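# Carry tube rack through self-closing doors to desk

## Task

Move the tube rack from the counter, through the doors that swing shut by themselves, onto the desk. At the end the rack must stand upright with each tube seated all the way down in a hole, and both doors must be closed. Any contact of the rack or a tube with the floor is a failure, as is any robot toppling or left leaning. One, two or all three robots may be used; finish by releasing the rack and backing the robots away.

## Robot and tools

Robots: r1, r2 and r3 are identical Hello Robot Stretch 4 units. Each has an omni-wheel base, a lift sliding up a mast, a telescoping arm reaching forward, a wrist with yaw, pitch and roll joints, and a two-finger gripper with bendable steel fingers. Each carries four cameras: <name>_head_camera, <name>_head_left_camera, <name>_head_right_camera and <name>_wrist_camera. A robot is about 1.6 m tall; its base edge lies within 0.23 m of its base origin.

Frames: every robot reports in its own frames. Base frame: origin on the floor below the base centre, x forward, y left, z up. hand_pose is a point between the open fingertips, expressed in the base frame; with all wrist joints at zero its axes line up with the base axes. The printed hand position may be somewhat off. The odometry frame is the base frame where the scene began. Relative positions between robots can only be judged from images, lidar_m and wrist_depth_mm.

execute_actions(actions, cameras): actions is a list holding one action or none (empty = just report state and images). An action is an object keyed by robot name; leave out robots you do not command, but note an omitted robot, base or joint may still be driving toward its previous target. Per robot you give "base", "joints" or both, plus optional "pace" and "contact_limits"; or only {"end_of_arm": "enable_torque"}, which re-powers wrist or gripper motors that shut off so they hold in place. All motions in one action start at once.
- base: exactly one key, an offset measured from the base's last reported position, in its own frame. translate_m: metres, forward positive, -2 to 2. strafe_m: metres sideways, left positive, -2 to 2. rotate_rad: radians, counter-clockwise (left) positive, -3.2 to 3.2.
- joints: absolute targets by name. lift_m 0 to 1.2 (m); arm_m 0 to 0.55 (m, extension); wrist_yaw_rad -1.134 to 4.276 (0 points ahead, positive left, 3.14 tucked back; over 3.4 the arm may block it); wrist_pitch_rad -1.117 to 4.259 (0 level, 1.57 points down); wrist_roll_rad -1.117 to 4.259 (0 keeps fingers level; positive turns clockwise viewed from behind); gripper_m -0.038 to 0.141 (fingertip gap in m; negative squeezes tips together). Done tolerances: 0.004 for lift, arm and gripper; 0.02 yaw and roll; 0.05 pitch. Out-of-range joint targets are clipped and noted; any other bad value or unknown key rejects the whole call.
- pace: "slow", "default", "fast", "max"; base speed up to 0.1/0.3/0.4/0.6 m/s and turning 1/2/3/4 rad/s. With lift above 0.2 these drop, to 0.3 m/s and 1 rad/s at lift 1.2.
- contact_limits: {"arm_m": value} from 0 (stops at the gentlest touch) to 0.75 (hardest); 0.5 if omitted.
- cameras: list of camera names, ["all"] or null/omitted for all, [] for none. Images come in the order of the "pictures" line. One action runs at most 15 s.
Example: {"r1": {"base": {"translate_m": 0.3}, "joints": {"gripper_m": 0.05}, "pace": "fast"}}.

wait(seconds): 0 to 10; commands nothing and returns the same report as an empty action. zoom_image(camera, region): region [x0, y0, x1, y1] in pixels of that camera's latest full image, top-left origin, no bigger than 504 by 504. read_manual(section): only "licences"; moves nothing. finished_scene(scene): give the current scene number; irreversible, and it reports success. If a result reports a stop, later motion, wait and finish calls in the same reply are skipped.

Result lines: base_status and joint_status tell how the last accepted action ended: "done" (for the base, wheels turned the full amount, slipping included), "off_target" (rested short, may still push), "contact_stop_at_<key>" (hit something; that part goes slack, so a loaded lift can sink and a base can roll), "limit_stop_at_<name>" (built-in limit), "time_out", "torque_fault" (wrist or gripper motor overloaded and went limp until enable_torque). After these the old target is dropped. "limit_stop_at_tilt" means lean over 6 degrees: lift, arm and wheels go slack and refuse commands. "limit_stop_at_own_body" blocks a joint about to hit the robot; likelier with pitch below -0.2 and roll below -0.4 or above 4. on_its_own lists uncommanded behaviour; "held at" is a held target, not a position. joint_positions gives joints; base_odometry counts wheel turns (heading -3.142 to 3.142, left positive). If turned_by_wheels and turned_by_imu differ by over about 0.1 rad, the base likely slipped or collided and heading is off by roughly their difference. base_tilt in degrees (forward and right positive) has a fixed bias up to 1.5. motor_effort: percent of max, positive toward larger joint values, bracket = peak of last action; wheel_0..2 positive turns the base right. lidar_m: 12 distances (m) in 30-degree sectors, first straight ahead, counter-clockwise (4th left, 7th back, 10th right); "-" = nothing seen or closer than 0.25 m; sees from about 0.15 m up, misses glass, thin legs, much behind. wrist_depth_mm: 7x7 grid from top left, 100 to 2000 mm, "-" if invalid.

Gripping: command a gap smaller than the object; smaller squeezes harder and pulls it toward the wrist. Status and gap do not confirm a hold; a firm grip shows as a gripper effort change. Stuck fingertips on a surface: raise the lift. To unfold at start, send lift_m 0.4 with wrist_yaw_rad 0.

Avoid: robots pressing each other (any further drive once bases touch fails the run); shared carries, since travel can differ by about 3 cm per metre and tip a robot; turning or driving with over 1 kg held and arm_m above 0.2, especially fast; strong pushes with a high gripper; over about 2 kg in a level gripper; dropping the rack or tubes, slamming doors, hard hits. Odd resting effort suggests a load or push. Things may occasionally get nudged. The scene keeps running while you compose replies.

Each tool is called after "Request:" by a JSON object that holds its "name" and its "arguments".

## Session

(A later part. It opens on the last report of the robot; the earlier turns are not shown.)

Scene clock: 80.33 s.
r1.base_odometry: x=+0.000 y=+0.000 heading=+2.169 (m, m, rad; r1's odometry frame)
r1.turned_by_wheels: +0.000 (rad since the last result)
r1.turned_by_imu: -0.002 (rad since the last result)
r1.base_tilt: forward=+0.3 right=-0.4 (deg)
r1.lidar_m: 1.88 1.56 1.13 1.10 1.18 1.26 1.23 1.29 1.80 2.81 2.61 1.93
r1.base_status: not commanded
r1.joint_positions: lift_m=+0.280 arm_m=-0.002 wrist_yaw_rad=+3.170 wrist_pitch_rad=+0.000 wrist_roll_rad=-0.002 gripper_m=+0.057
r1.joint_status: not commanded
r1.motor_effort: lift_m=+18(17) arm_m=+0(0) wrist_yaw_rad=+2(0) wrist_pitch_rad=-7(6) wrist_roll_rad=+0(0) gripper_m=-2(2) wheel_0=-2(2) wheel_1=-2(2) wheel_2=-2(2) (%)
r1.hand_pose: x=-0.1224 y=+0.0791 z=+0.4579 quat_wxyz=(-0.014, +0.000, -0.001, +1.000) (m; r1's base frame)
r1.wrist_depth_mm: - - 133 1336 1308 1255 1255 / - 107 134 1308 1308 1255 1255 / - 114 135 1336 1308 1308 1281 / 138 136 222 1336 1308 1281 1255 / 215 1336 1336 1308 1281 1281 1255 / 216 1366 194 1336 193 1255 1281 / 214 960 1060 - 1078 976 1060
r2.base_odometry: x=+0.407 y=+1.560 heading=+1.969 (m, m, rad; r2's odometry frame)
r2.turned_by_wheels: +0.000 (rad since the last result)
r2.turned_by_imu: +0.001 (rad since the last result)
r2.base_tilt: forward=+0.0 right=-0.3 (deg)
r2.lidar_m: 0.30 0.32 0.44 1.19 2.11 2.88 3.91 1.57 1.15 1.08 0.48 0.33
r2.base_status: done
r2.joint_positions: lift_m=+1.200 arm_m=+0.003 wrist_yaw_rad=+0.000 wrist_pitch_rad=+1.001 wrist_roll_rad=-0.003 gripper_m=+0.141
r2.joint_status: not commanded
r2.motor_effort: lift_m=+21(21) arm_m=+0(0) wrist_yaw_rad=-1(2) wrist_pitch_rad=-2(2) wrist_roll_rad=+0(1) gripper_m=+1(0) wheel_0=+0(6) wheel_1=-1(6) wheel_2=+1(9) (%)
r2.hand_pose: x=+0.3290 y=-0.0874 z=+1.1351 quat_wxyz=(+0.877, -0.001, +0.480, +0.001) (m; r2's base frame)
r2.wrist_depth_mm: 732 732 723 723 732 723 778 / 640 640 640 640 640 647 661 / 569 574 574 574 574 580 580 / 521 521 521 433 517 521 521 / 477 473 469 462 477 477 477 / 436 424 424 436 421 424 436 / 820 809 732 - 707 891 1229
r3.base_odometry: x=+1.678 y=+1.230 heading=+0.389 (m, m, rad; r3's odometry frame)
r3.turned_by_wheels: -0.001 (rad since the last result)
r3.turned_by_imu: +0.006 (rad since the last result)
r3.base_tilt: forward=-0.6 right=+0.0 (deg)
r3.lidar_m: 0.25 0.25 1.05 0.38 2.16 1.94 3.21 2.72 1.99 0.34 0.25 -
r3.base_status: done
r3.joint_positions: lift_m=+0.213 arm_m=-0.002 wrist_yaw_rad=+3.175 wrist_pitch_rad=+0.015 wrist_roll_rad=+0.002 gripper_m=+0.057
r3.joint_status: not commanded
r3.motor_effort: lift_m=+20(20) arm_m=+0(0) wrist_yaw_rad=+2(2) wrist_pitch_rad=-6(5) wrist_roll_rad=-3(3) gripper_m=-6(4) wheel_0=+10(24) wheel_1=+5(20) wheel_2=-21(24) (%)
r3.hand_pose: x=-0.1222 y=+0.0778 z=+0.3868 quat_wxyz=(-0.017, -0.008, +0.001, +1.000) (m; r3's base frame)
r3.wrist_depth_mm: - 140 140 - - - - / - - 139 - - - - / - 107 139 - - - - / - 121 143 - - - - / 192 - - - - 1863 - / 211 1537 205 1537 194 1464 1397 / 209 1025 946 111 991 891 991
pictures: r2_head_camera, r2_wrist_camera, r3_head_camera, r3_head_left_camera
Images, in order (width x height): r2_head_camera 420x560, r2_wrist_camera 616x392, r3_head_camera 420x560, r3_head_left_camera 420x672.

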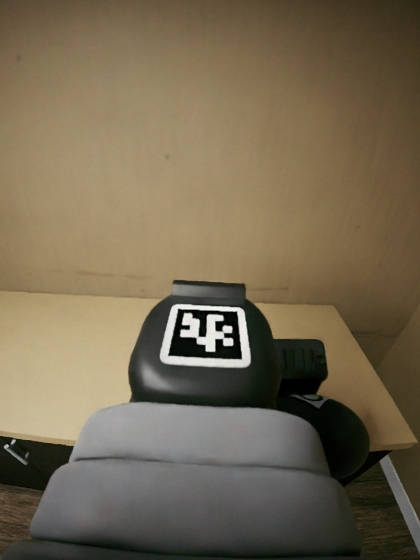

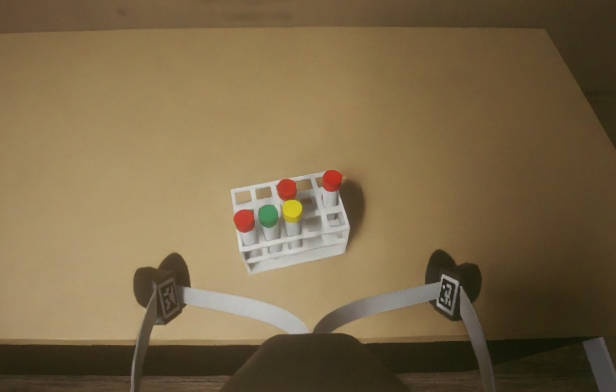

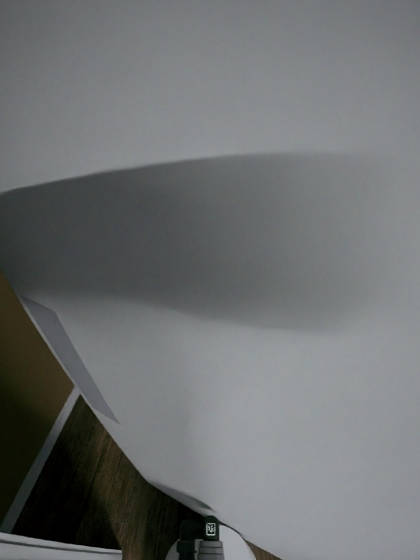

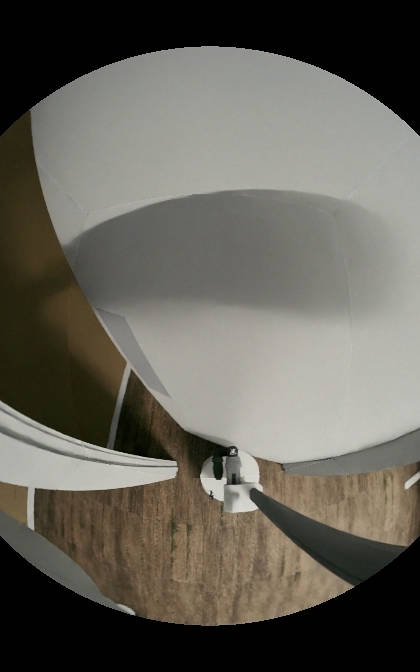

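Request:
{"name": "execute_actions", "arguments": {"actions": [{"r2":{"base":{"strafe_m":-0.04},"joints":{"lift_m":1.05,"wrist_pitch_rad":0.45,"wrist_yaw_rad":0.21,"arm_m":0.02}},"r3":{"base":{"translate_m":0.5}},"r1":{"base":{"translate_m":0.6}}}], "cameras": ["r2_head_camera","r2_wrist_camera","r3_head_camera","r3_head_left_camera"]}}

Scene clock: 124.73 s.
r1.base_odometry: x=-0.338 y=+0.496 heading=+2.169 (m, m, rad; r1's odometry frame)
r1.turned_by_wheels: +0.000 (rad since the last result)
r1.turned_by_imu: -0.005 (rad since the last result)
r1.base_tilt: forward=+0.3 right=-0.2 (deg)
r1.lidar_m: 1.29 1.35 1.12 1.09 1.16 1.63 1.83 1.91 2.69 2.85 1.89 1.33
r1.base_status: done
r1.joint_positions: lift_m=+0.280 arm_m=-0.002 wrist_yaw_rad=+3.170 wrist_pitch_rad=+0.000 wrist_roll_rad=-0.002 gripper_m=+0.057
r1.joint_status: not commanded
r1.motor_effort: lift_m=+17(18) arm_m=+0(0) wrist_yaw_rad=+1(1) wrist_pitch_rad=-6(5) wrist_roll_rad=+0(1) gripper_m=-2(3) wheel_0=+2(8) wheel_1=+2(12) wheel_2=-1(11) (%)
r1.hand_pose: x=-0.1224 y=+0.0791 z=+0.4579 quat_wxyz=(-0.014, +0.000, -0.001, +1.000) (m; r1's base frame)
r1.wrist_depth_mm: - - 133 1808 1808 1808 1537 / - 107 134 1808 1863 1808 1576 / - 114 135 1921 1863 1808 1537 / 138 136 221 1863 1863 1808 1537 / 214 - 1921 1863 1808 1863 1537 / 214 1397 194 1499 193 1464 1366 / 214 976 1078 - 1078 976 1042
r2.base_odometry: x=+0.444 y=+1.576 heading=+1.969 (m, m, rad; r2's odometry frame)
r2.turned_by_wheels: +0.000 (rad since the last result)
r2.turned_by_imu: +0.002 (rad since the last result)
r2.base_tilt: forward=+0.0 right=-0.3 (deg)
r2.lidar_m: 0.29 0.33 0.45 1.21 2.13 2.93 3.89 1.53 1.09 1.04 0.48 0.34
r2.base_status: done
r2.joint_positions: lift_m=+1.050 arm_m=+0.019 wrist_yaw_rad=+0.210 wrist_pitch_rad=+0.452 wrist_roll_rad=-0.003 gripper_m=+0.141
r2.joint_status: all done
r2.motor_effort: lift_m=+16(21) arm_m=+6(6) wrist_yaw_rad=+0(6) wrist_pitch_rad=-4(8) wrist_roll_rad=+0(1) gripper_m=-1(0) wheel_0=+0(7) wheel_1=+1(8) wheel_2=+1(1) (%)
r2.hand_pose: x=+0.4619 y=-0.0315 z=+1.1024 quat_wxyz=(+0.969, -0.025, +0.223, +0.102) (m; r2's base frame)
r2.wrist_depth_mm: 741 699 661 634 609 580 559 / 798 759 715 683 661 621 597 / 891 820 778 732 691 661 640 / 741 750 750 741 732 691 676 / 574 569 569 569 564 569 559 / 462 430 430 462 430 427 455 / 389 389 389 - 387 373 382
r3.base_odometry: x=+2.140 y=+1.419 heading=+0.389 (m, m, rad; r3's odometry frame)
r3.turned_by_wheels: +0.000 (rad since the last result)
r3.turned_by_imu: -0.001 (rad since the last result)
r3.base_tilt: forward=-0.7 right=+0.0 (deg)
r3.lidar_m: 0.35 1.44 1.05 0.99 0.58 0.59 3.77 0.55 0.26 0.25 - 0.25
r3.base_status: done
r3.joint_positions: lift_m=+0.213 arm_m=-0.002 wrist_yaw_rad=+3.175 wrist_pitch_rad=+0.015 wrist_roll_rad=+0.002 gripper_m=+0.057
r3.joint_status: not commanded
r3.motor_effort: lift_m=+19(20) arm_m=+0(0) wrist_yaw_rad=+1(1) wrist_pitch_rad=-6(4) wrist_roll_rad=-4(2) gripper_m=-4(4) wheel_0=+9(17) wheel_1=-6(8) wheel_2=-3(32) (%)
r3.hand_pose: x=-0.1222 y=+0.0778 z=+0.3868 quat_wxyz=(-0.017, -0.008, +0.001, +1.000) (m; r3's base frame)
r3.wrist_depth_mm: - 140 140 - - - 530 / - - 139 - - - 535 / - 107 138 - - - 535 / - 121 143 - - - 539 / 192 - - - - 1921 530 / 211 1537 206 1537 194 1430 535 / 209 1025 960 111 991 904 525
pictures: r2_head_camera, r2_wrist_camera, r3_head_camera, r3_head_left_camera
Images, in order (width x height): r2_head_camera 420x560, r2_wrist_camera 616x392, r3_head_camera 420x560, r3_head_left_camera 420x672.

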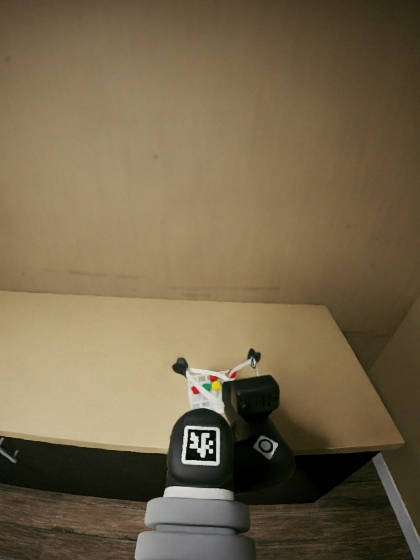

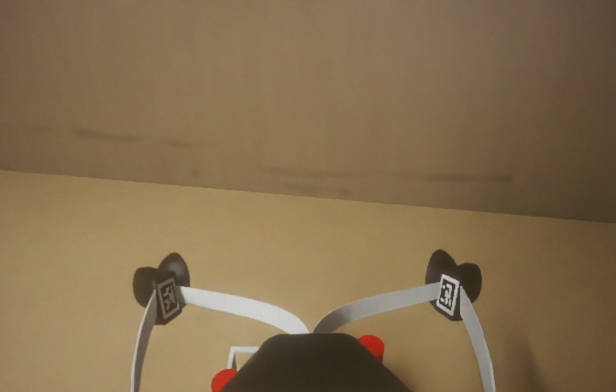

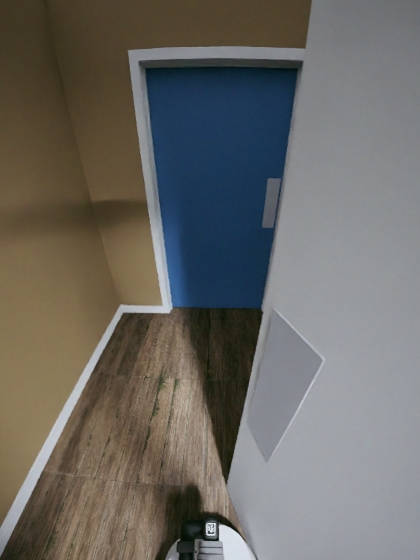

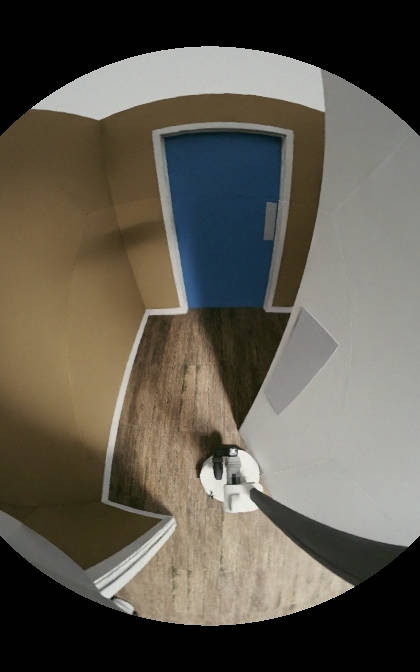

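Request:
{"name": "execute_actions", "arguments": {"actions": [{"r2":{"base":{"translate_m":-0.16}},"r3":{"base":{"translate_m":0.2}},"r1":{"base":{"strafe_m":-0.5}}}], "cameras": []}}

Request:
{"name": "execute_actions", "arguments": {"actions": [{"r2":{"base":{"strafe_m":-0.034},"joints":{"lift_m":0.92}},"r3":{"base":{"strafe_m":-0.3},"pace":"slow"},"r1":{"base":{"strafe_m":-0.45}}}], "cameras": ["r1_head_camera","r2_head_camera","r2_wrist_camera","r3_head_camera","r3_head_right_camera"]}}

Scene clock: 154.77 s.
r1.base_odometry: x=+0.075 y=+0.777 heading=+2.169 (m, m, rad; r1's odometry frame)
r1.turned_by_wheels: +0.000 (rad since the last result)
r1.turned_by_imu: -0.003 (rad since the last result)
r1.base_tilt: forward=+0.3 right=-0.3 (deg)
r1.lidar_m: 1.27 1.34 1.66 1.59 1.67 1.91 1.84 1.94 2.47 2.34 1.77 1.55
r1.base_status: done
r1.joint_positions: lift_m=+0.280 arm_m=-0.002 wrist_yaw_rad=+3.170 wrist_pitch_rad=+0.000 wrist_roll_rad=-0.002 gripper_m=+0.057
r1.joint_status: not commanded
r1.motor_effort: lift_m=+18(18) arm_m=+0(0) wrist_yaw_rad=+0(1) wrist_pitch_rad=-5(5) wrist_roll_rad=-1(0) gripper_m=-2(4) wheel_0=+2(9) wheel_1=-2(11) wheel_2=+0(6) (%)
r1.hand_pose: x=-0.1224 y=+0.0791 z=+0.4579 quat_wxyz=(-0.014, +0.000, -0.001, +1.000) (m; r1's base frame)
r1.wrist_depth_mm: - - 134 1863 1808 1808 1756 / - 107 134 1921 1863 1808 1756 / - 114 135 1921 1863 1808 1808 / 138 136 221 1863 1863 1863 1808 / 214 - - 1921 1863 1863 1756 / 215 1430 193 1464 193 1464 1464 / 214 960 1078 - 1078 960 1042
r2.base_odometry: x=+0.506 y=+1.428 heading=+1.969 (m, m, rad; r2's odometry frame)
r2.turned_by_wheels: +0.000 (rad since the last result)
r2.turned_by_imu: +0.001 (rad since the last result)
r2.base_tilt: forward=+0.0 right=-0.2 (deg)
r2.lidar_m: 0.47 0.50 0.69 2.05 2.16 2.92 3.70 1.48 1.10 1.04 0.72 0.51
r2.base_status: done
r2.joint_positions: lift_m=+1.050 arm_m=+0.019 wrist_yaw_rad=+0.210 wrist_pitch_rad=+0.452 wrist_roll_rad=-0.003 gripper_m=+0.141
r2.joint_status: not commanded
r2.motor_effort: lift_m=+16(16) arm_m=+5(6) wrist_yaw_rad=+0(0) wrist_pitch_rad=-4(6) wrist_roll_rad=-1(1) gripper_m=-1(1) wheel_0=-1(4) wheel_1=-1(5) wheel_2=-2(9) (%)
r2.hand_pose: x=+0.4619 y=-0.0315 z=+1.1024 quat_wxyz=(+0.969, -0.025, +0.223, +0.102) (m; r2's base frame)
r2.wrist_depth_mm: 891 866 820 778 750 715 691 / 991 931 891 842 798 768 732 / 1025 991 931 904 866 820 788 / 750 750 741 741 741 741 732 / 564 574 569 402 544 559 564 / 459 430 430 397 424 427 455 / 407 387 389 - 387 373 384
r3.base_odometry: x=+2.325 y=+1.495 heading=+0.389 (m, m, rad; r3's odometry frame)
r3.turned_by_wheels: +0.000 (rad since the last result)
r3.turned_by_imu: +0.001 (rad since the last result)
r3.base_tilt: forward=-0.7 right=+0.0 (deg)
r3.lidar_m: 1.68 1.43 1.01 1.00 0.86 0.72 1.88 0.45 0.25 0.25 1.28 0.25
r3.base_status: done
r3.joint_positions: lift_m=+0.213 arm_m=-0.002 wrist_yaw_rad=+3.175 wrist_pitch_rad=+0.015 wrist_roll_rad=+0.002 gripper_m=+0.057
r3.joint_status: not commanded
r3.motor_effort: lift_m=+20(19) arm_m=+1(0) wrist_yaw_rad=+2(1) wrist_pitch_rad=-6(5) wrist_roll_rad=-2(1) gripper_m=-5(4) wheel_0=+5(13) wheel_1=-3(6) wheel_2=-1(14) (%)
r3.hand_pose: x=-0.1222 y=+0.0778 z=+0.3868 quat_wxyz=(-0.017, -0.008, +0.001, +1.000) (m; r3's base frame)
r3.wrist_depth_mm: - 140 140 - - 798 683 / - - 138 - - 831 691 / - 107 138 - - - 683 / - 121 143 - - - 683 / 193 878 - - 1983 - 691 / 211 1430 206 1537 194 750 691 / 208 946 946 111 976 683 691
pictures: none
No camera images: the call's "cameras" was empty. Leave "cameras" out to get every camera's image.

Scene clock: 169.77 s.
r1.base_odometry: x=+0.447 y=+1.031 heading=+2.169 (m, m, rad; r1's odometry frame)
r1.turned_by_wheels: +0.000 (rad since the last result)
r1.turned_by_imu: -0.006 (rad since the last result)
r1.base_tilt: forward=+0.3 right=-0.4 (deg)
r1.lidar_m: 1.40 1.34 1.87 2.05 2.17 1.93 1.85 1.96 1.95 1.87 1.74 1.33
r1.base_status: done
r1.joint_positions: lift_m=+0.280 arm_m=-0.002 wrist_yaw_rad=+3.170 wrist_pitch_rad=+0.000 wrist_roll_rad=-0.002 gripper_m=+0.057
r1.joint_status: not commanded
r1.motor_effort: lift_m=+18(18) arm_m=+1(0) wrist_yaw_rad=+2(1) wrist_pitch_rad=-7(5) wrist_roll_rad=+1(0) gripper_m=-4(3) wheel_0=+3(7) wheel_1=-2(10) wheel_2=+0(0) (%)
r1.hand_pose: x=-0.1224 y=+0.0791 z=+0.4579 quat_wxyz=(-0.014, +0.000, -0.001, +1.000) (m; r1's base frame)
r1.wrist_depth_mm: - - 133 1863 1863 1808 1756 / - 107 134 1863 1808 1863 1808 / - 114 135 1863 1921 1808 1808 / 138 136 222 1983 1863 1863 1808 / 214 - - 1863 1808 1863 1863 / 215 1430 194 1464 192 1464 1464 / 215 976 1060 - 1098 976 1042
r2.base_odometry: x=+0.537 y=+1.441 heading=+1.969 (m, m, rad; r2's odometry frame)
r2.turned_by_wheels: +0.000 (rad since the last result)
r2.turned_by_imu: +0.004 (rad since the last result)
r2.base_tilt: forward=+0.0 right=-0.3 (deg)
r2.lidar_m: 0.47 0.49 0.67 2.12 2.21 2.97 3.69 1.44 1.06 0.98 0.71 0.51
r2.base_status: done
r2.joint_positions: lift_m=+0.920 arm_m=+0.019 wrist_yaw_rad=+0.210 wrist_pitch_rad=+0.452 wrist_roll_rad=-0.003 gripper_m=+0.141
r2.joint_status: all done
r2.motor_effort: lift_m=+16(10) arm_m=+5(6) wrist_yaw_rad=+0(0) wrist_pitch_rad=-5(5) wrist_roll_rad=-1(1) gripper_m=+0(0) wheel_0=+0(9) wheel_1=+1(8) wheel_2=+0(0) (%)
r2.hand_pose: x=+0.4619 y=-0.0315 z=+0.9724 quat_wxyz=(+0.969, -0.025, +0.223, +0.102) (m; r2's base frame)
r2.wrist_depth_mm: 904 866 820 788 750 723 699 / 976 931 891 854 809 768 741 / 668 661 603 342 654 647 654 / 462 459 433 349 433 455 455 / 353 351 353 351 351 351 349 / 387 320 303 286 274 265 283 / 439 404 370 - 285 268 256
r3.base_odometry: x=+2.177 y=+1.726 heading=+0.549 (m, m, rad; r3's odometry frame)
r3.turned_by_wheels: +0.160 (rad since the last result)
r3.turned_by_imu: +0.164 (rad since the last result)
r3.base_tilt: forward=-0.7 right=+0.0 (deg)
r3.lidar_m: 1.65 0.90 0.73 0.71 0.68 0.55 1.78 0.70 0.27 0.26 1.51 1.75
r3.base_status: strafe_m contact_stop (by the wheels' count: +0.273 of -0.300)
r3.joint_positions: lift_m=+0.213 arm_m=-0.002 wrist_yaw_rad=+3.175 wrist_pitch_rad=+0.015 wrist_roll_rad=+0.002 gripper_m=+0.057
r3.joint_status: not commanded
r3.on_its_own: the wheels are slack since a contact_stop
r3.motor_effort: lift_m=+20(20) arm_m=+0(0) wrist_yaw_rad=+1(2) wrist_pitch_rad=-7(7) wrist_roll_rad=-2(1) gripper_m=-2(1) wheel_0=+0(26) wheel_1=+0(39) wheel_2=+0(4) (%)
r3.hand_pose: x=-0.1222 y=+0.0778 z=+0.3868 quat_wxyz=(-0.017, -0.008, +0.001, +1.000) (m; r3's base frame)
r3.wrist_depth_mm: - 140 140 - - 603 574 / - - 138 - - 603 574 / - 107 138 - - 603 574 / - 121 143 - - 603 574 / 192 - - - - 609 580 / 211 1576 206 1537 193 597 580 / 209 1042 960 111 627 591 580
pictures: r1_head_camera, r2_head_camera, r2_wrist_camera, r3_head_camera, r3_head_right_camera
Images, in order (width x height): r1_head_camera 420x560, r2_head_camera 420x560, r2_wrist_camera 616x392, r3_head_camera 420x560, r3_head_right_camera 420x672.

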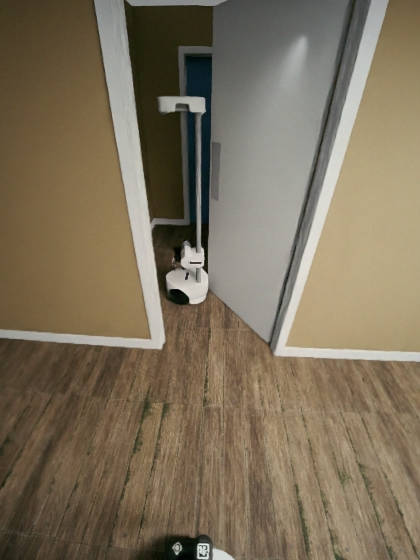

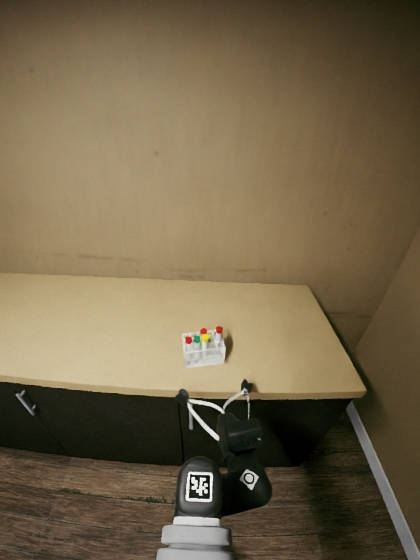

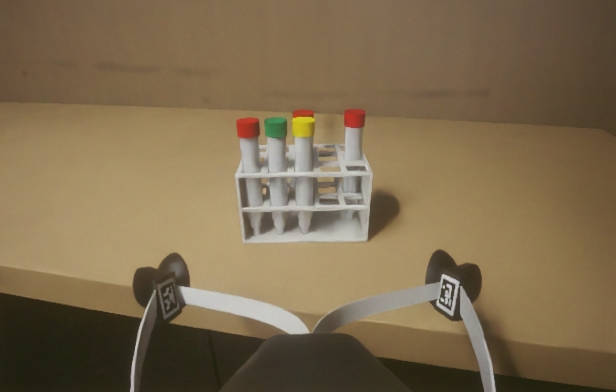

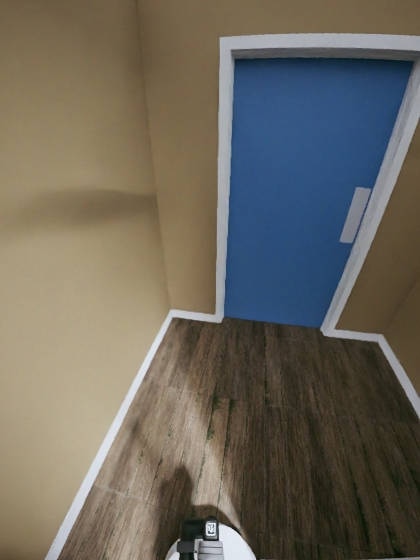

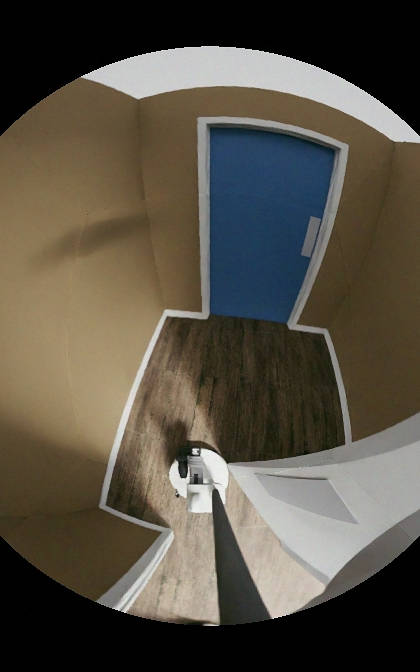

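Request:
{"name": "execute_actions", "arguments": {"actions": [{"r3":{"base":{"rotate_rad":-0.16}},"r2":{"base":{"strafe_m":0.017},"joints":{"arm_m":0.10},"pace":"slow"}}], "cameras": ["r1_head_camera","r2_wrist_camera","r3_head_right_camera"]}}

Scene clock: 176.63 s.
r1.base_odometry: x=+0.447 y=+1.031 heading=+2.169 (m, m, rad; r1's odometry frame)
r1.turned_by_wheels: +0.000 (rad since the last result)
r1.turned_by_imu: -0.003 (rad since the last result)
r1.base_tilt: forward=+0.3 right=-0.3 (deg)
r1.lidar_m: 1.35 1.31 1.84 2.03 2.16 1.94 1.85 1.95 1.97 1.89 1.77 1.34
r1.base_status: not commanded
r1.joint_positions: lift_m=+0.280 arm_m=-0.002 wrist_yaw_rad=+3.170 wrist_pitch_rad=+0.000 wrist_roll_rad=-0.002 gripper_m=+0.057
r1.joint_status: not commanded
r1.motor_effort: lift_m=+18(18) arm_m=+0(0) wrist_yaw_rad=+0(0) wrist_pitch_rad=-6(6) wrist_roll_rad=+0(1) gripper_m=-2(4) wheel_0=+3(3) wheel_1=-2(2) wheel_2=+0(0) (%)
r1.hand_pose: x=-0.1224 y=+0.0791 z=+0.4579 quat_wxyz=(-0.014, +0.000, -0.001, +1.000) (m; r1's base frame)
r1.wrist_depth_mm: - - 134 1921 1863 1863 1808 / - 107 134 1863 1921 1863 1808 / - 114 135 1921 1921 1808 1756 / 138 136 222 1921 1808 1808 1808 / 214 - - 1921 1863 1863 1808 / 214 1464 194 1464 193 1464 1464 / 214 946 1060 - 1098 976 1060
r2.base_odometry: x=+0.522 y=+1.435 heading=+1.969 (m, m, rad; r2's odometry frame)
r2.turned_by_wheels: +0.000 (rad since the last result)
r2.turned_by_imu: +0.001 (rad since the last result)
r2.base_tilt: forward=+0.0 right=-0.2 (deg)
r2.lidar_m: 0.45 0.49 0.69 2.09 2.17 2.98 3.72 1.46 1.07 1.02 0.70 0.51
r2.base_status: done
r2.joint_positions: lift_m=+0.920 arm_m=+0.099 wrist_yaw_rad=+0.210 wrist_pitch_rad=+0.452 wrist_roll_rad=-0.003 gripper_m=+0.141
r2.joint_status: all done
r2.motor_effort: lift_m=+16(16) arm_m=+6(5) wrist_yaw_rad=-1(1) wrist_pitch_rad=-5(5) wrist_roll_rad=-1(1) gripper_m=+0(2) wheel_0=-2(5) wheel_1=+0(4) wheel_2=+0(0) (%)
r2.hand_pose: x=+0.5419 y=-0.0315 z=+0.9724 quat_wxyz=(+0.969, -0.025, +0.223, +0.102) (m; r2's base frame)
r2.wrist_depth_mm: 820 788 741 707 676 647 627 / 891 842 809 759 723 691 661 / 668 661 654 654 654 654 647 / 462 455 407 262 427 452 452 / 351 351 307 297 322 349 347 / 285 265 264 286 265 264 282 / 248 240 239 - 239 231 236
r3.base_odometry: x=+2.140 y=+1.706 heading=+0.389 (m, m, rad; r3's odometry frame)
r3.turned_by_wheels: -0.160 (rad since the last result)
r3.turned_by_imu: -0.160 (rad since the last result)
r3.base_tilt: forward=-0.7 right=-0.1 (deg)
r3.lidar_m: 1.71 1.03 0.74 0.72 0.72 0.49 0.37 0.49 0.71 1.33 1.40 1.82
r3.base_status: done
r3.joint_positions: lift_m=+0.213 arm_m=-0.002 wrist_yaw_rad=+3.175 wrist_pitch_rad=+0.015 wrist_roll_rad=+0.002 gripper_m=+0.057
r3.joint_status: not commanded
r3.motor_effort: lift_m=+19(20) arm_m=+0(0) wrist_yaw_rad=+0(1) wrist_pitch_rad=-6(7) wrist_roll_rad=-1(1) gripper_m=-2(0) wheel_0=-2(11) wheel_1=+1(7) wheel_2=+1(8) (%)
r3.hand_pose: x=-0.1222 y=+0.0778 z=+0.3868 quat_wxyz=(-0.017, -0.008, +0.001, +1.000) (m; r3's base frame)
r3.wrist_depth_mm: - 140 140 580 615 609 597 / - - 139 591 609 609 597 / - 107 138 580 609 603 597 / - 121 143 580 609 609 597 / 192 615 609 580 615 609 597 / 211 621 206 580 193 603 597 / 209 634 597 111 609 597 597
pictures: r1_head_camera, r2_wrist_camera, r3_head_right_camera
Images, in order (width x height): r1_head_camera 420x560, r2_wrist_camera 616x392, r3_head_right_camera 420x672.

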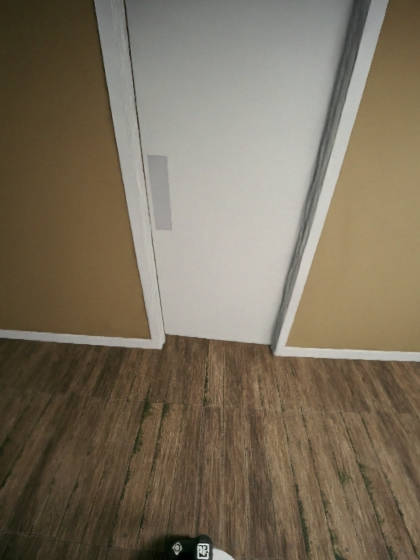

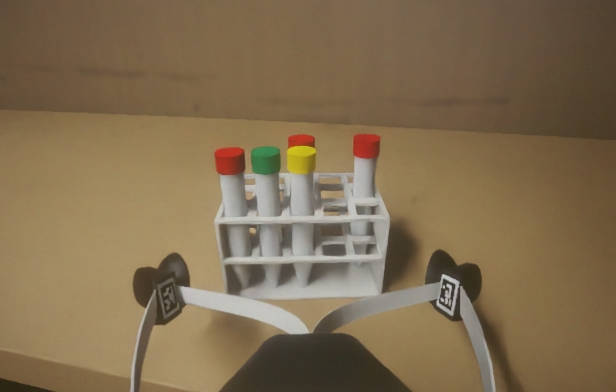

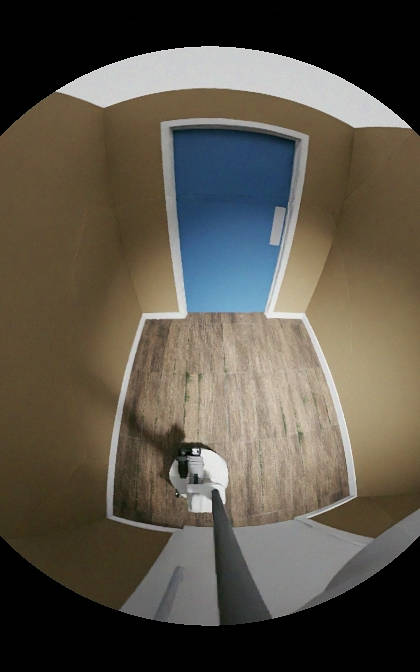

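Request:
{"name": "execute_actions", "arguments": {"actions": [{"r3":{"base":{"translate_m":1.0},"pace":"fast"},"r2":{"base":{"strafe_m":0.019},"joints":{"arm_m":0.17,"lift_m":0.914},"pace":"slow"},"r1":{"base":{"translate_m":1.0},"pace":"fast"}}], "cameras": ["r1_head_camera","r2_wrist_camera","r2_head_camera","r3_head_camera"]}}

Scene clock: 191.87 s.
r1.base_odometry: x=-0.117 y=+1.857 heading=+2.170 (m, m, rad; r1's odometry frame)
r1.turned_by_wheels: +0.000 (rad since the last result)
r1.turned_by_imu: -0.007 (rad since the last result)
r1.base_tilt: forward=+0.3 right=-0.3 (deg)
r1.lidar_m: 0.34 0.36 0.46 1.23 2.11 2.94 2.86 2.97 1.99 1.02 0.52 0.36
r1.base_status: done
r1.joint_positions: lift_m=+0.280 arm_m=-0.002 wrist_yaw_rad=+3.170 wrist_pitch_rad=+0.000 wrist_roll_rad=-0.002 gripper_m=+0.057
r1.joint_status: not commanded
r1.motor_effort: lift_m=+18(18) arm_m=+0(0) wrist_yaw_rad=+0(0) wrist_pitch_rad=-5(7) wrist_roll_rad=-1(0) gripper_m=-3(0) wheel_0=+1(10) wheel_1=+2(8) wheel_2=+3(12) (%)
r1.hand_pose: x=-0.1224 y=+0.0791 z=+0.4579 quat_wxyz=(-0.014, +0.000, -0.001, +1.000) (m; r1's base frame)
r1.wrist_depth_mm: - - 133 - - - - / - 107 134 - - - - / - 114 135 - - - - / 138 136 221 - - - - / 214 - - - - - - / 214 1430 193 1464 193 1499 1430 / 214 976 1078 - 1078 976 1042
r2.base_odometry: x=+0.504 y=+1.427 heading=+1.969 (m, m, rad; r2's odometry frame)
r2.turned_by_wheels: +0.000 (rad since the last result)
r2.turned_by_imu: +0.002 (rad since the last result)
r2.base_tilt: forward=+0.0 right=-0.2 (deg)
r2.lidar_m: 0.47 0.48 0.66 2.08 2.15 2.94 3.70 1.49 1.10 1.04 0.70 0.50
r2.base_status: done
r2.joint_positions: lift_m=+0.914 arm_m=+0.169 wrist_yaw_rad=+0.210 wrist_pitch_rad=+0.452 wrist_roll_rad=-0.003 gripper_m=+0.141
r2.joint_status: all done
r2.motor_effort: lift_m=+16(14) arm_m=+6(7) wrist_yaw_rad=+0(0) wrist_pitch_rad=-5(4) wrist_roll_rad=-1(1) gripper_m=+0(1) wheel_0=-1(4) wheel_1=+1(5) wheel_2=+0(2) (%)
r2.hand_pose: x=+0.6119 y=-0.0315 z=+0.9664 quat_wxyz=(+0.969, -0.025, +0.223, +0.102) (m; r2's base frame)
r2.wrist_depth_mm: 750 707 683 647 621 591 569 / 809 768 723 699 654 634 609 / 647 640 634 627 634 627 627 / 445 442 187 199 394 436 439 / 342 342 201 195 221 338 338 / 276 256 205 208 215 255 272 / 230 230 225 - 229 224 229
r3.base_odometry: x=+3.065 y=+2.086 heading=+0.389 (m, m, rad; r3's odometry frame)
r3.turned_by_wheels: +0.000 (rad since the last result)
r3.turned_by_imu: +0.002 (rad since the last result)
r3.base_tilt: forward=-0.7 right=+0.1 (deg)
r3.lidar_m: 0.71 0.71 0.75 0.71 0.74 1.04 1.50 1.59 1.41 1.35 1.07 0.79
r3.base_status: done
r3.joint_positions: lift_m=+0.213 arm_m=-0.002 wrist_yaw_rad=+3.175 wrist_pitch_rad=+0.015 wrist_roll_rad=+0.002 gripper_m=+0.057
r3.joint_status: not commanded
r3.motor_effort: lift_m=+20(20) arm_m=+0(0) wrist_yaw_rad=+1(3) wrist_pitch_rad=-6(8) wrist_roll_rad=-3(1) gripper_m=-6(5) wheel_0=-2(3) wheel_1=-2(4) wheel_2=-2(9) (%)
r3.hand_pose: x=-0.1222 y=+0.0778 z=+0.3868 quat_wxyz=(-0.017, -0.008, +0.001, +1.000) (m; r3's base frame)
r3.wrist_depth_mm: - 140 140 1661 1618 1618 1060 / - - 139 1661 1618 1576 1042 / - 107 138 1708 1618 1537 1060 / - 121 143 1618 1618 1576 1060 / 192 1708 1708 1661 1618 1576 1060 / 211 1618 205 1537 193 1430 1078 / 210 1025 960 111 991 904 960
pictures: r1_head_camera, r2_head_camera, r2_wrist_camera, r3_head_camera
Images, in order (width x height): r1_head_camera 420x560, r2_head_camera 420x560, r2_wrist_camera 616x392, r3_head_camera 420x560.

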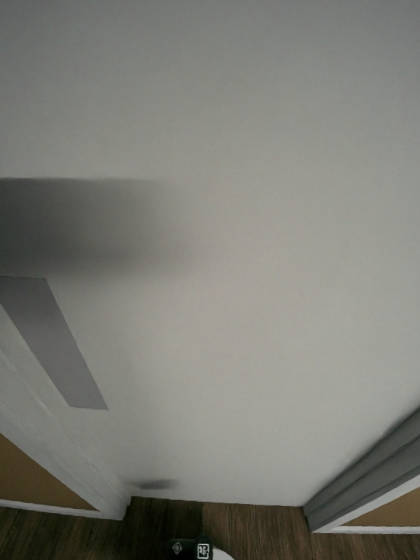

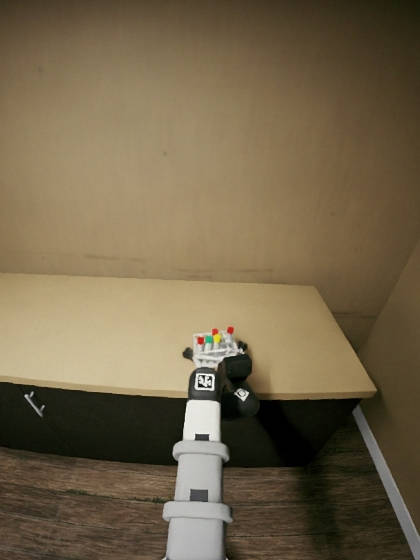

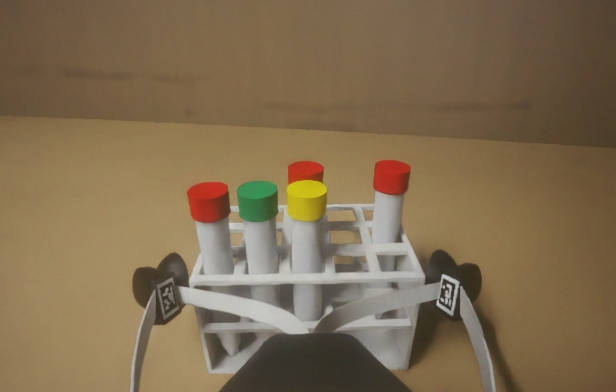

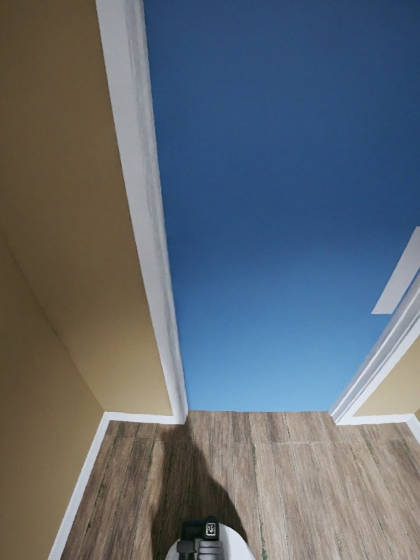

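Request:
{"name": "execute_actions", "arguments": {"actions": [{"r3":{"base":{"strafe_m":-0.38}},"r2":{"joints":{"lift_m":0.902},"pace":"slow"},"r1":{"base":{"translate_m":0.2},"pace":"slow"}}], "cameras": ["r3_head_camera"]}}

Request:
{"name": "execute_actions", "arguments": {"actions": [{"r3":{"base":{"translate_m":0.47}},"r2":{"joints":{"gripper_m":0.075}},"r1":{"base":{"translate_m":0.5}}}], "cameras": ["r1_head_right_camera","r2_wrist_camera","r3_head_camera"]}}

Scene clock: 203.50 s.
r1.base_odometry: x=-0.229 y=+2.021 heading=+2.170 (m, m, rad; r1's odometry frame)
r1.turned_by_wheels: +0.001 (rad since the last result)
r1.turned_by_imu: -0.002 (rad since the last result)
r1.base_tilt: forward=+0.3 right=-0.3 (deg)
r1.lidar_m: - 0.25 0.33 0.38 2.11 2.94 3.07 2.72 2.00 0.49 0.26 0.25
r1.base_status: done
r1.joint_positions: lift_m=+0.280 arm_m=-0.002 wrist_yaw_rad=+3.170 wrist_pitch_rad=+0.000 wrist_roll_rad=-0.002 gripper_m=+0.057
r1.joint_status: not commanded
r1.motor_effort: lift_m=+17(18) arm_m=+1(0) wrist_yaw_rad=+0(2) wrist_pitch_rad=-5(6) wrist_roll_rad=-1(0) gripper_m=-2(3) wheel_0=+16(20) wheel_1=+10(9) wheel_2=-18(24) (%)
r1.hand_pose: x=-0.1224 y=+0.0791 z=+0.4579 quat_wxyz=(-0.014, +0.000, -0.001, +1.000) (m; r1's base frame)
r1.wrist_depth_mm: - - 133 - - - - / - 107 134 - - - - / - 114 135 - - - - / 138 136 221 - - - - / 215 - - - - - - / 214 1430 194 1464 193 1464 1464 / 215 960 1060 - 1078 976 1042
r2.base_odometry: x=+0.504 y=+1.427 heading=+1.969 (m, m, rad; r2's odometry frame)
r2.turned_by_wheels: +0.000 (rad since the last result)
r2.turned_by_imu: +0.002 (rad since the last result)
r2.base_tilt: forward=+0.0 right=-0.2 (deg)
r2.lidar_m: 0.45 0.50 0.68 2.06 2.16 2.95 3.71 1.50 1.11 1.04 0.68 0.51
r2.base_status: not commanded
r2.joint_positions: lift_m=+0.902 arm_m=+0.169 wrist_yaw_rad=+0.210 wrist_pitch_rad=+0.452 wrist_roll_rad=-0.003 gripper_m=+0.141
r2.joint_status: all done
r2.motor_effort: lift_m=+16(16) arm_m=+6(6) wrist_yaw_rad=-1(0) wrist_pitch_rad=-4(5) wrist_roll_rad=-1(1) gripper_m=+0(0) wheel_0=-2(2) wheel_1=+1(1) wheel_2=+0(0) (%)
r2.hand_pose: x=+0.6119 y=-0.0315 z=+0.9544 quat_wxyz=(+0.969, -0.025, +0.223, +0.102) (m; r2's base frame)
r2.wrist_depth_mm: 759 715 683 647 621 597 569 / 820 778 732 691 661 627 603 / 609 603 603 585 591 591 591 / 421 418 179 183 370 415 415 / 320 322 193 193 215 319 317 / 259 241 205 206 222 241 257 / 217 218 218 - 218 211 219
r3.base_odometry: x=+3.209 y=+1.734 heading=+0.389 (m, m, rad; r3's odometry frame)
r3.turned_by_wheels: +0.000 (rad since the last result)
r3.turned_by_imu: +0.000 (rad since the last result)
r3.base_tilt: forward=-0.7 right=+0.0 (deg)
r3.lidar_m: 0.77 0.81 1.01 1.09 1.15 1.46 1.49 1.36 1.01 0.97 0.96 0.79
r3.base_status: done
r3.joint_positions: lift_m=+0.213 arm_m=-0.002 wrist_yaw_rad=+3.175 wrist_pitch_rad=+0.015 wrist_roll_rad=+0.002 gripper_m=+0.057
r3.joint_status: not commanded
r3.motor_effort: lift_m=+20(20) arm_m=+0(0) wrist_yaw_rad=+2(1) wrist_pitch_rad=-6(6) wrist_roll_rad=-3(3) gripper_m=+0(3) wheel_0=+1(9) wheel_1=+1(11) wheel_2=+0(2) (%)
r3.hand_pose: x=-0.1222 y=+0.0778 z=+0.3868 quat_wxyz=(-0.017, -0.008, +0.001, +1.000) (m; r3's base frame)
r3.wrist_depth_mm: - 140 140 1618 1537 1576 1576 / - - 138 1618 1576 1576 1537 / - 107 138 1618 1576 1618 1576 / - 121 143 1618 1576 1576 1576 / 192 1708 1708 1661 1576 1576 1576 / 211 1576 206 1537 193 1464 1430 / 209 1025 946 111 991 904 960
pictures: r3_head_camera
Images, in order (width x height): r3_head_camera 420x560.

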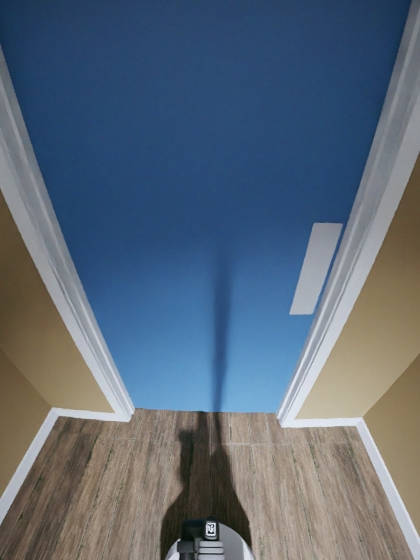

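Scene clock: 206.63 s.
r1.base_odometry: x=-0.511 y=+2.434 heading=+2.170 (m, m, rad; r1's odometry frame)
r1.turned_by_wheels: +0.000 (rad since the last result)
r1.turned_by_imu: -0.007 (rad since the last result)
r1.base_tilt: forward=+0.2 right=-0.3 (deg)
r1.lidar_m: 0.27 1.37 1.00 0.96 0.46 0.53 3.61 2.94 0.31 0.25 - 0.25
r1.base_status: done
r1.joint_positions: lift_m=+0.280 arm_m=-0.002 wrist_yaw_rad=+3.170 wrist_pitch_rad=+0.000 wrist_roll_rad=-0.002 gripper_m=+0.057
r1.joint_status: not commanded
r1.motor_effort: lift_m=+17(18) arm_m=+0(0) wrist_yaw_rad=+1(2) wrist_pitch_rad=-6(7) wrist_roll_rad=+0(0) gripper_m=-2(5) wheel_0=+11(15) wheel_1=-1(14) wheel_2=-10(31) (%)
r1.hand_pose: x=-0.1224 y=+0.0791 z=+0.4579 quat_wxyz=(-0.014, +0.000, -0.001, +1.000) (m; r1's base frame)
r1.wrist_depth_mm: - - 133 - - - 413 / - 107 134 - - - 421 / - 114 135 - - - 418 / 138 136 222 - - - 421 / 215 - - - - - 415 / 214 1430 195 1499 193 1499 415 / 214 960 1060 - 1098 960 413
r2.base_odometry: x=+0.504 y=+1.427 heading=+1.969 (m, m, rad; r2's odometry frame)
r2.turned_by_wheels: +0.000 (rad since the last result)
r2.turned_by_imu: +0.001 (rad since the last result)
r2.base_tilt: forward=+0.0 right=-0.3 (deg)
r2.lidar_m: 0.46 0.47 0.67 2.07 2.16 2.92 3.69 1.48 1.09 1.03 0.71 0.51
r2.base_status: not commanded
r2.joint_positions: lift_m=+0.902 arm_m=+0.169 wrist_yaw_rad=+0.210 wrist_pitch_rad=+0.453 wrist_roll_rad=-0.003 gripper_m=+0.075
r2.joint_status: all done
r2.motor_effort: lift_m=+16(16) arm_m=+6(6) wrist_yaw_rad=+0(1) wrist_pitch_rad=-7(7) wrist_roll_rad=+0(1) gripper_m=-17(13) wheel_0=-1(2) wheel_1=+1(1) wheel_2=+0(0) (%)
r2.hand_pose: x=+0.6118 y=-0.0315 z=+0.9542 quat_wxyz=(+0.969, -0.025, +0.223, +0.102) (m; r2's base frame)
r2.wrist_depth_mm: 750 707 691 647 621 591 569 / 820 759 732 691 661 627 609 / 603 603 591 585 585 585 585 / 418 415 166 171 368 413 410 / 320 320 176 180 200 317 315 / 258 187 189 196 211 182 255 / 217 211 209 - 210 216 218
r3.base_odometry: x=+3.644 y=+1.912 heading=+0.389 (m, m, rad; r3's odometry frame)
r3.turned_by_wheels: +0.000 (rad since the last result)
r3.turned_by_imu: +0.001 (rad since the last result)
r3.base_tilt: forward=-0.7 right=+0.0 (deg)
r3.lidar_m: 0.28 0.31 0.45 0.95 1.13 1.60 1.29 1.38 1.02 0.82 0.41 0.29
r3.base_status: done
r3.joint_positions: lift_m=+0.213 arm_m=-0.002 wrist_yaw_rad=+3.175 wrist_pitch_rad=+0.015 wrist_roll_rad=+0.002 gripper_m=+0.057
r3.joint_status: not commanded
r3.motor_effort: lift_m=+20(20) arm_m=+0(0) wrist_yaw_rad=+2(1) wrist_pitch_rad=-5(6) wrist_roll_rad=+0(4) gripper_m=-2(1) wheel_0=+1(6) wheel_1=-1(1) wheel_2=+0(9) (%)
r3.hand_pose: x=-0.1222 y=+0.0778 z=+0.3868 quat_wxyz=(-0.017, -0.008, +0.001, +1.000) (m; r3's base frame)
r3.wrist_depth_mm: - 140 140 1661 - - 1618 / - - 138 1661 - - 1618 / - 107 139 1499 - - 1661 / - 121 143 1618 - - 1661 / 192 1756 - 1708 - - 1708 / 211 1576 205 1397 193 1397 1430 / 209 1008 946 111 976 904 976
pictures: r1_head_right_camera, r2_wrist_camera, r3_head_camera
Images, in order (width x height): r1_head_right_camera 420x672, r2_wrist_camera 616x392, r3_head_camera 420x560.

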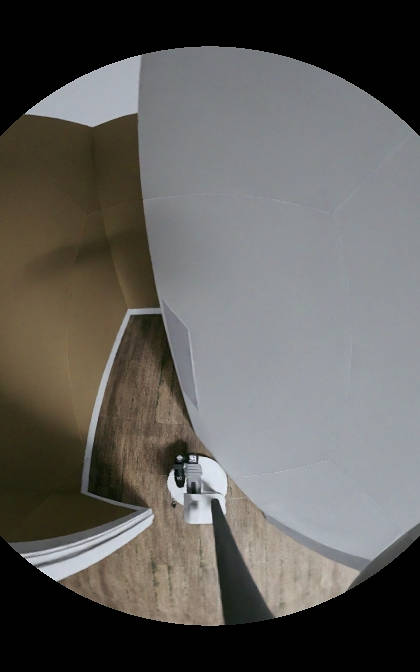

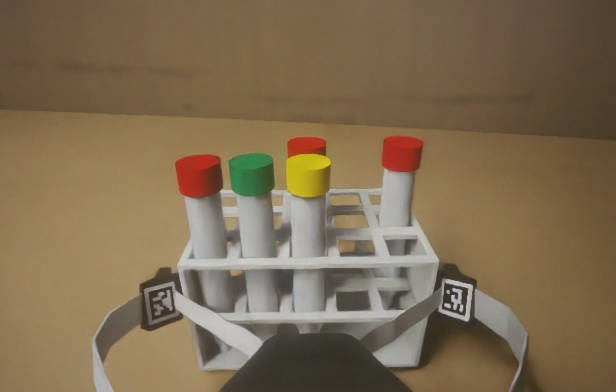

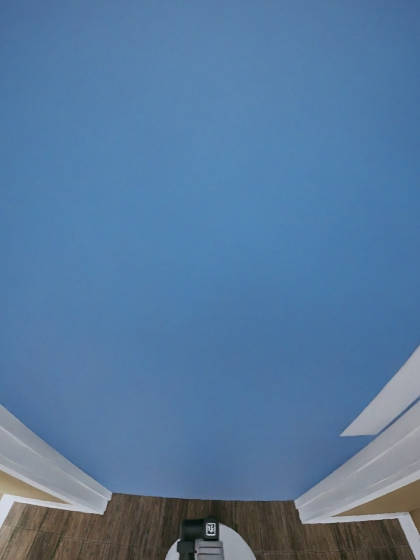

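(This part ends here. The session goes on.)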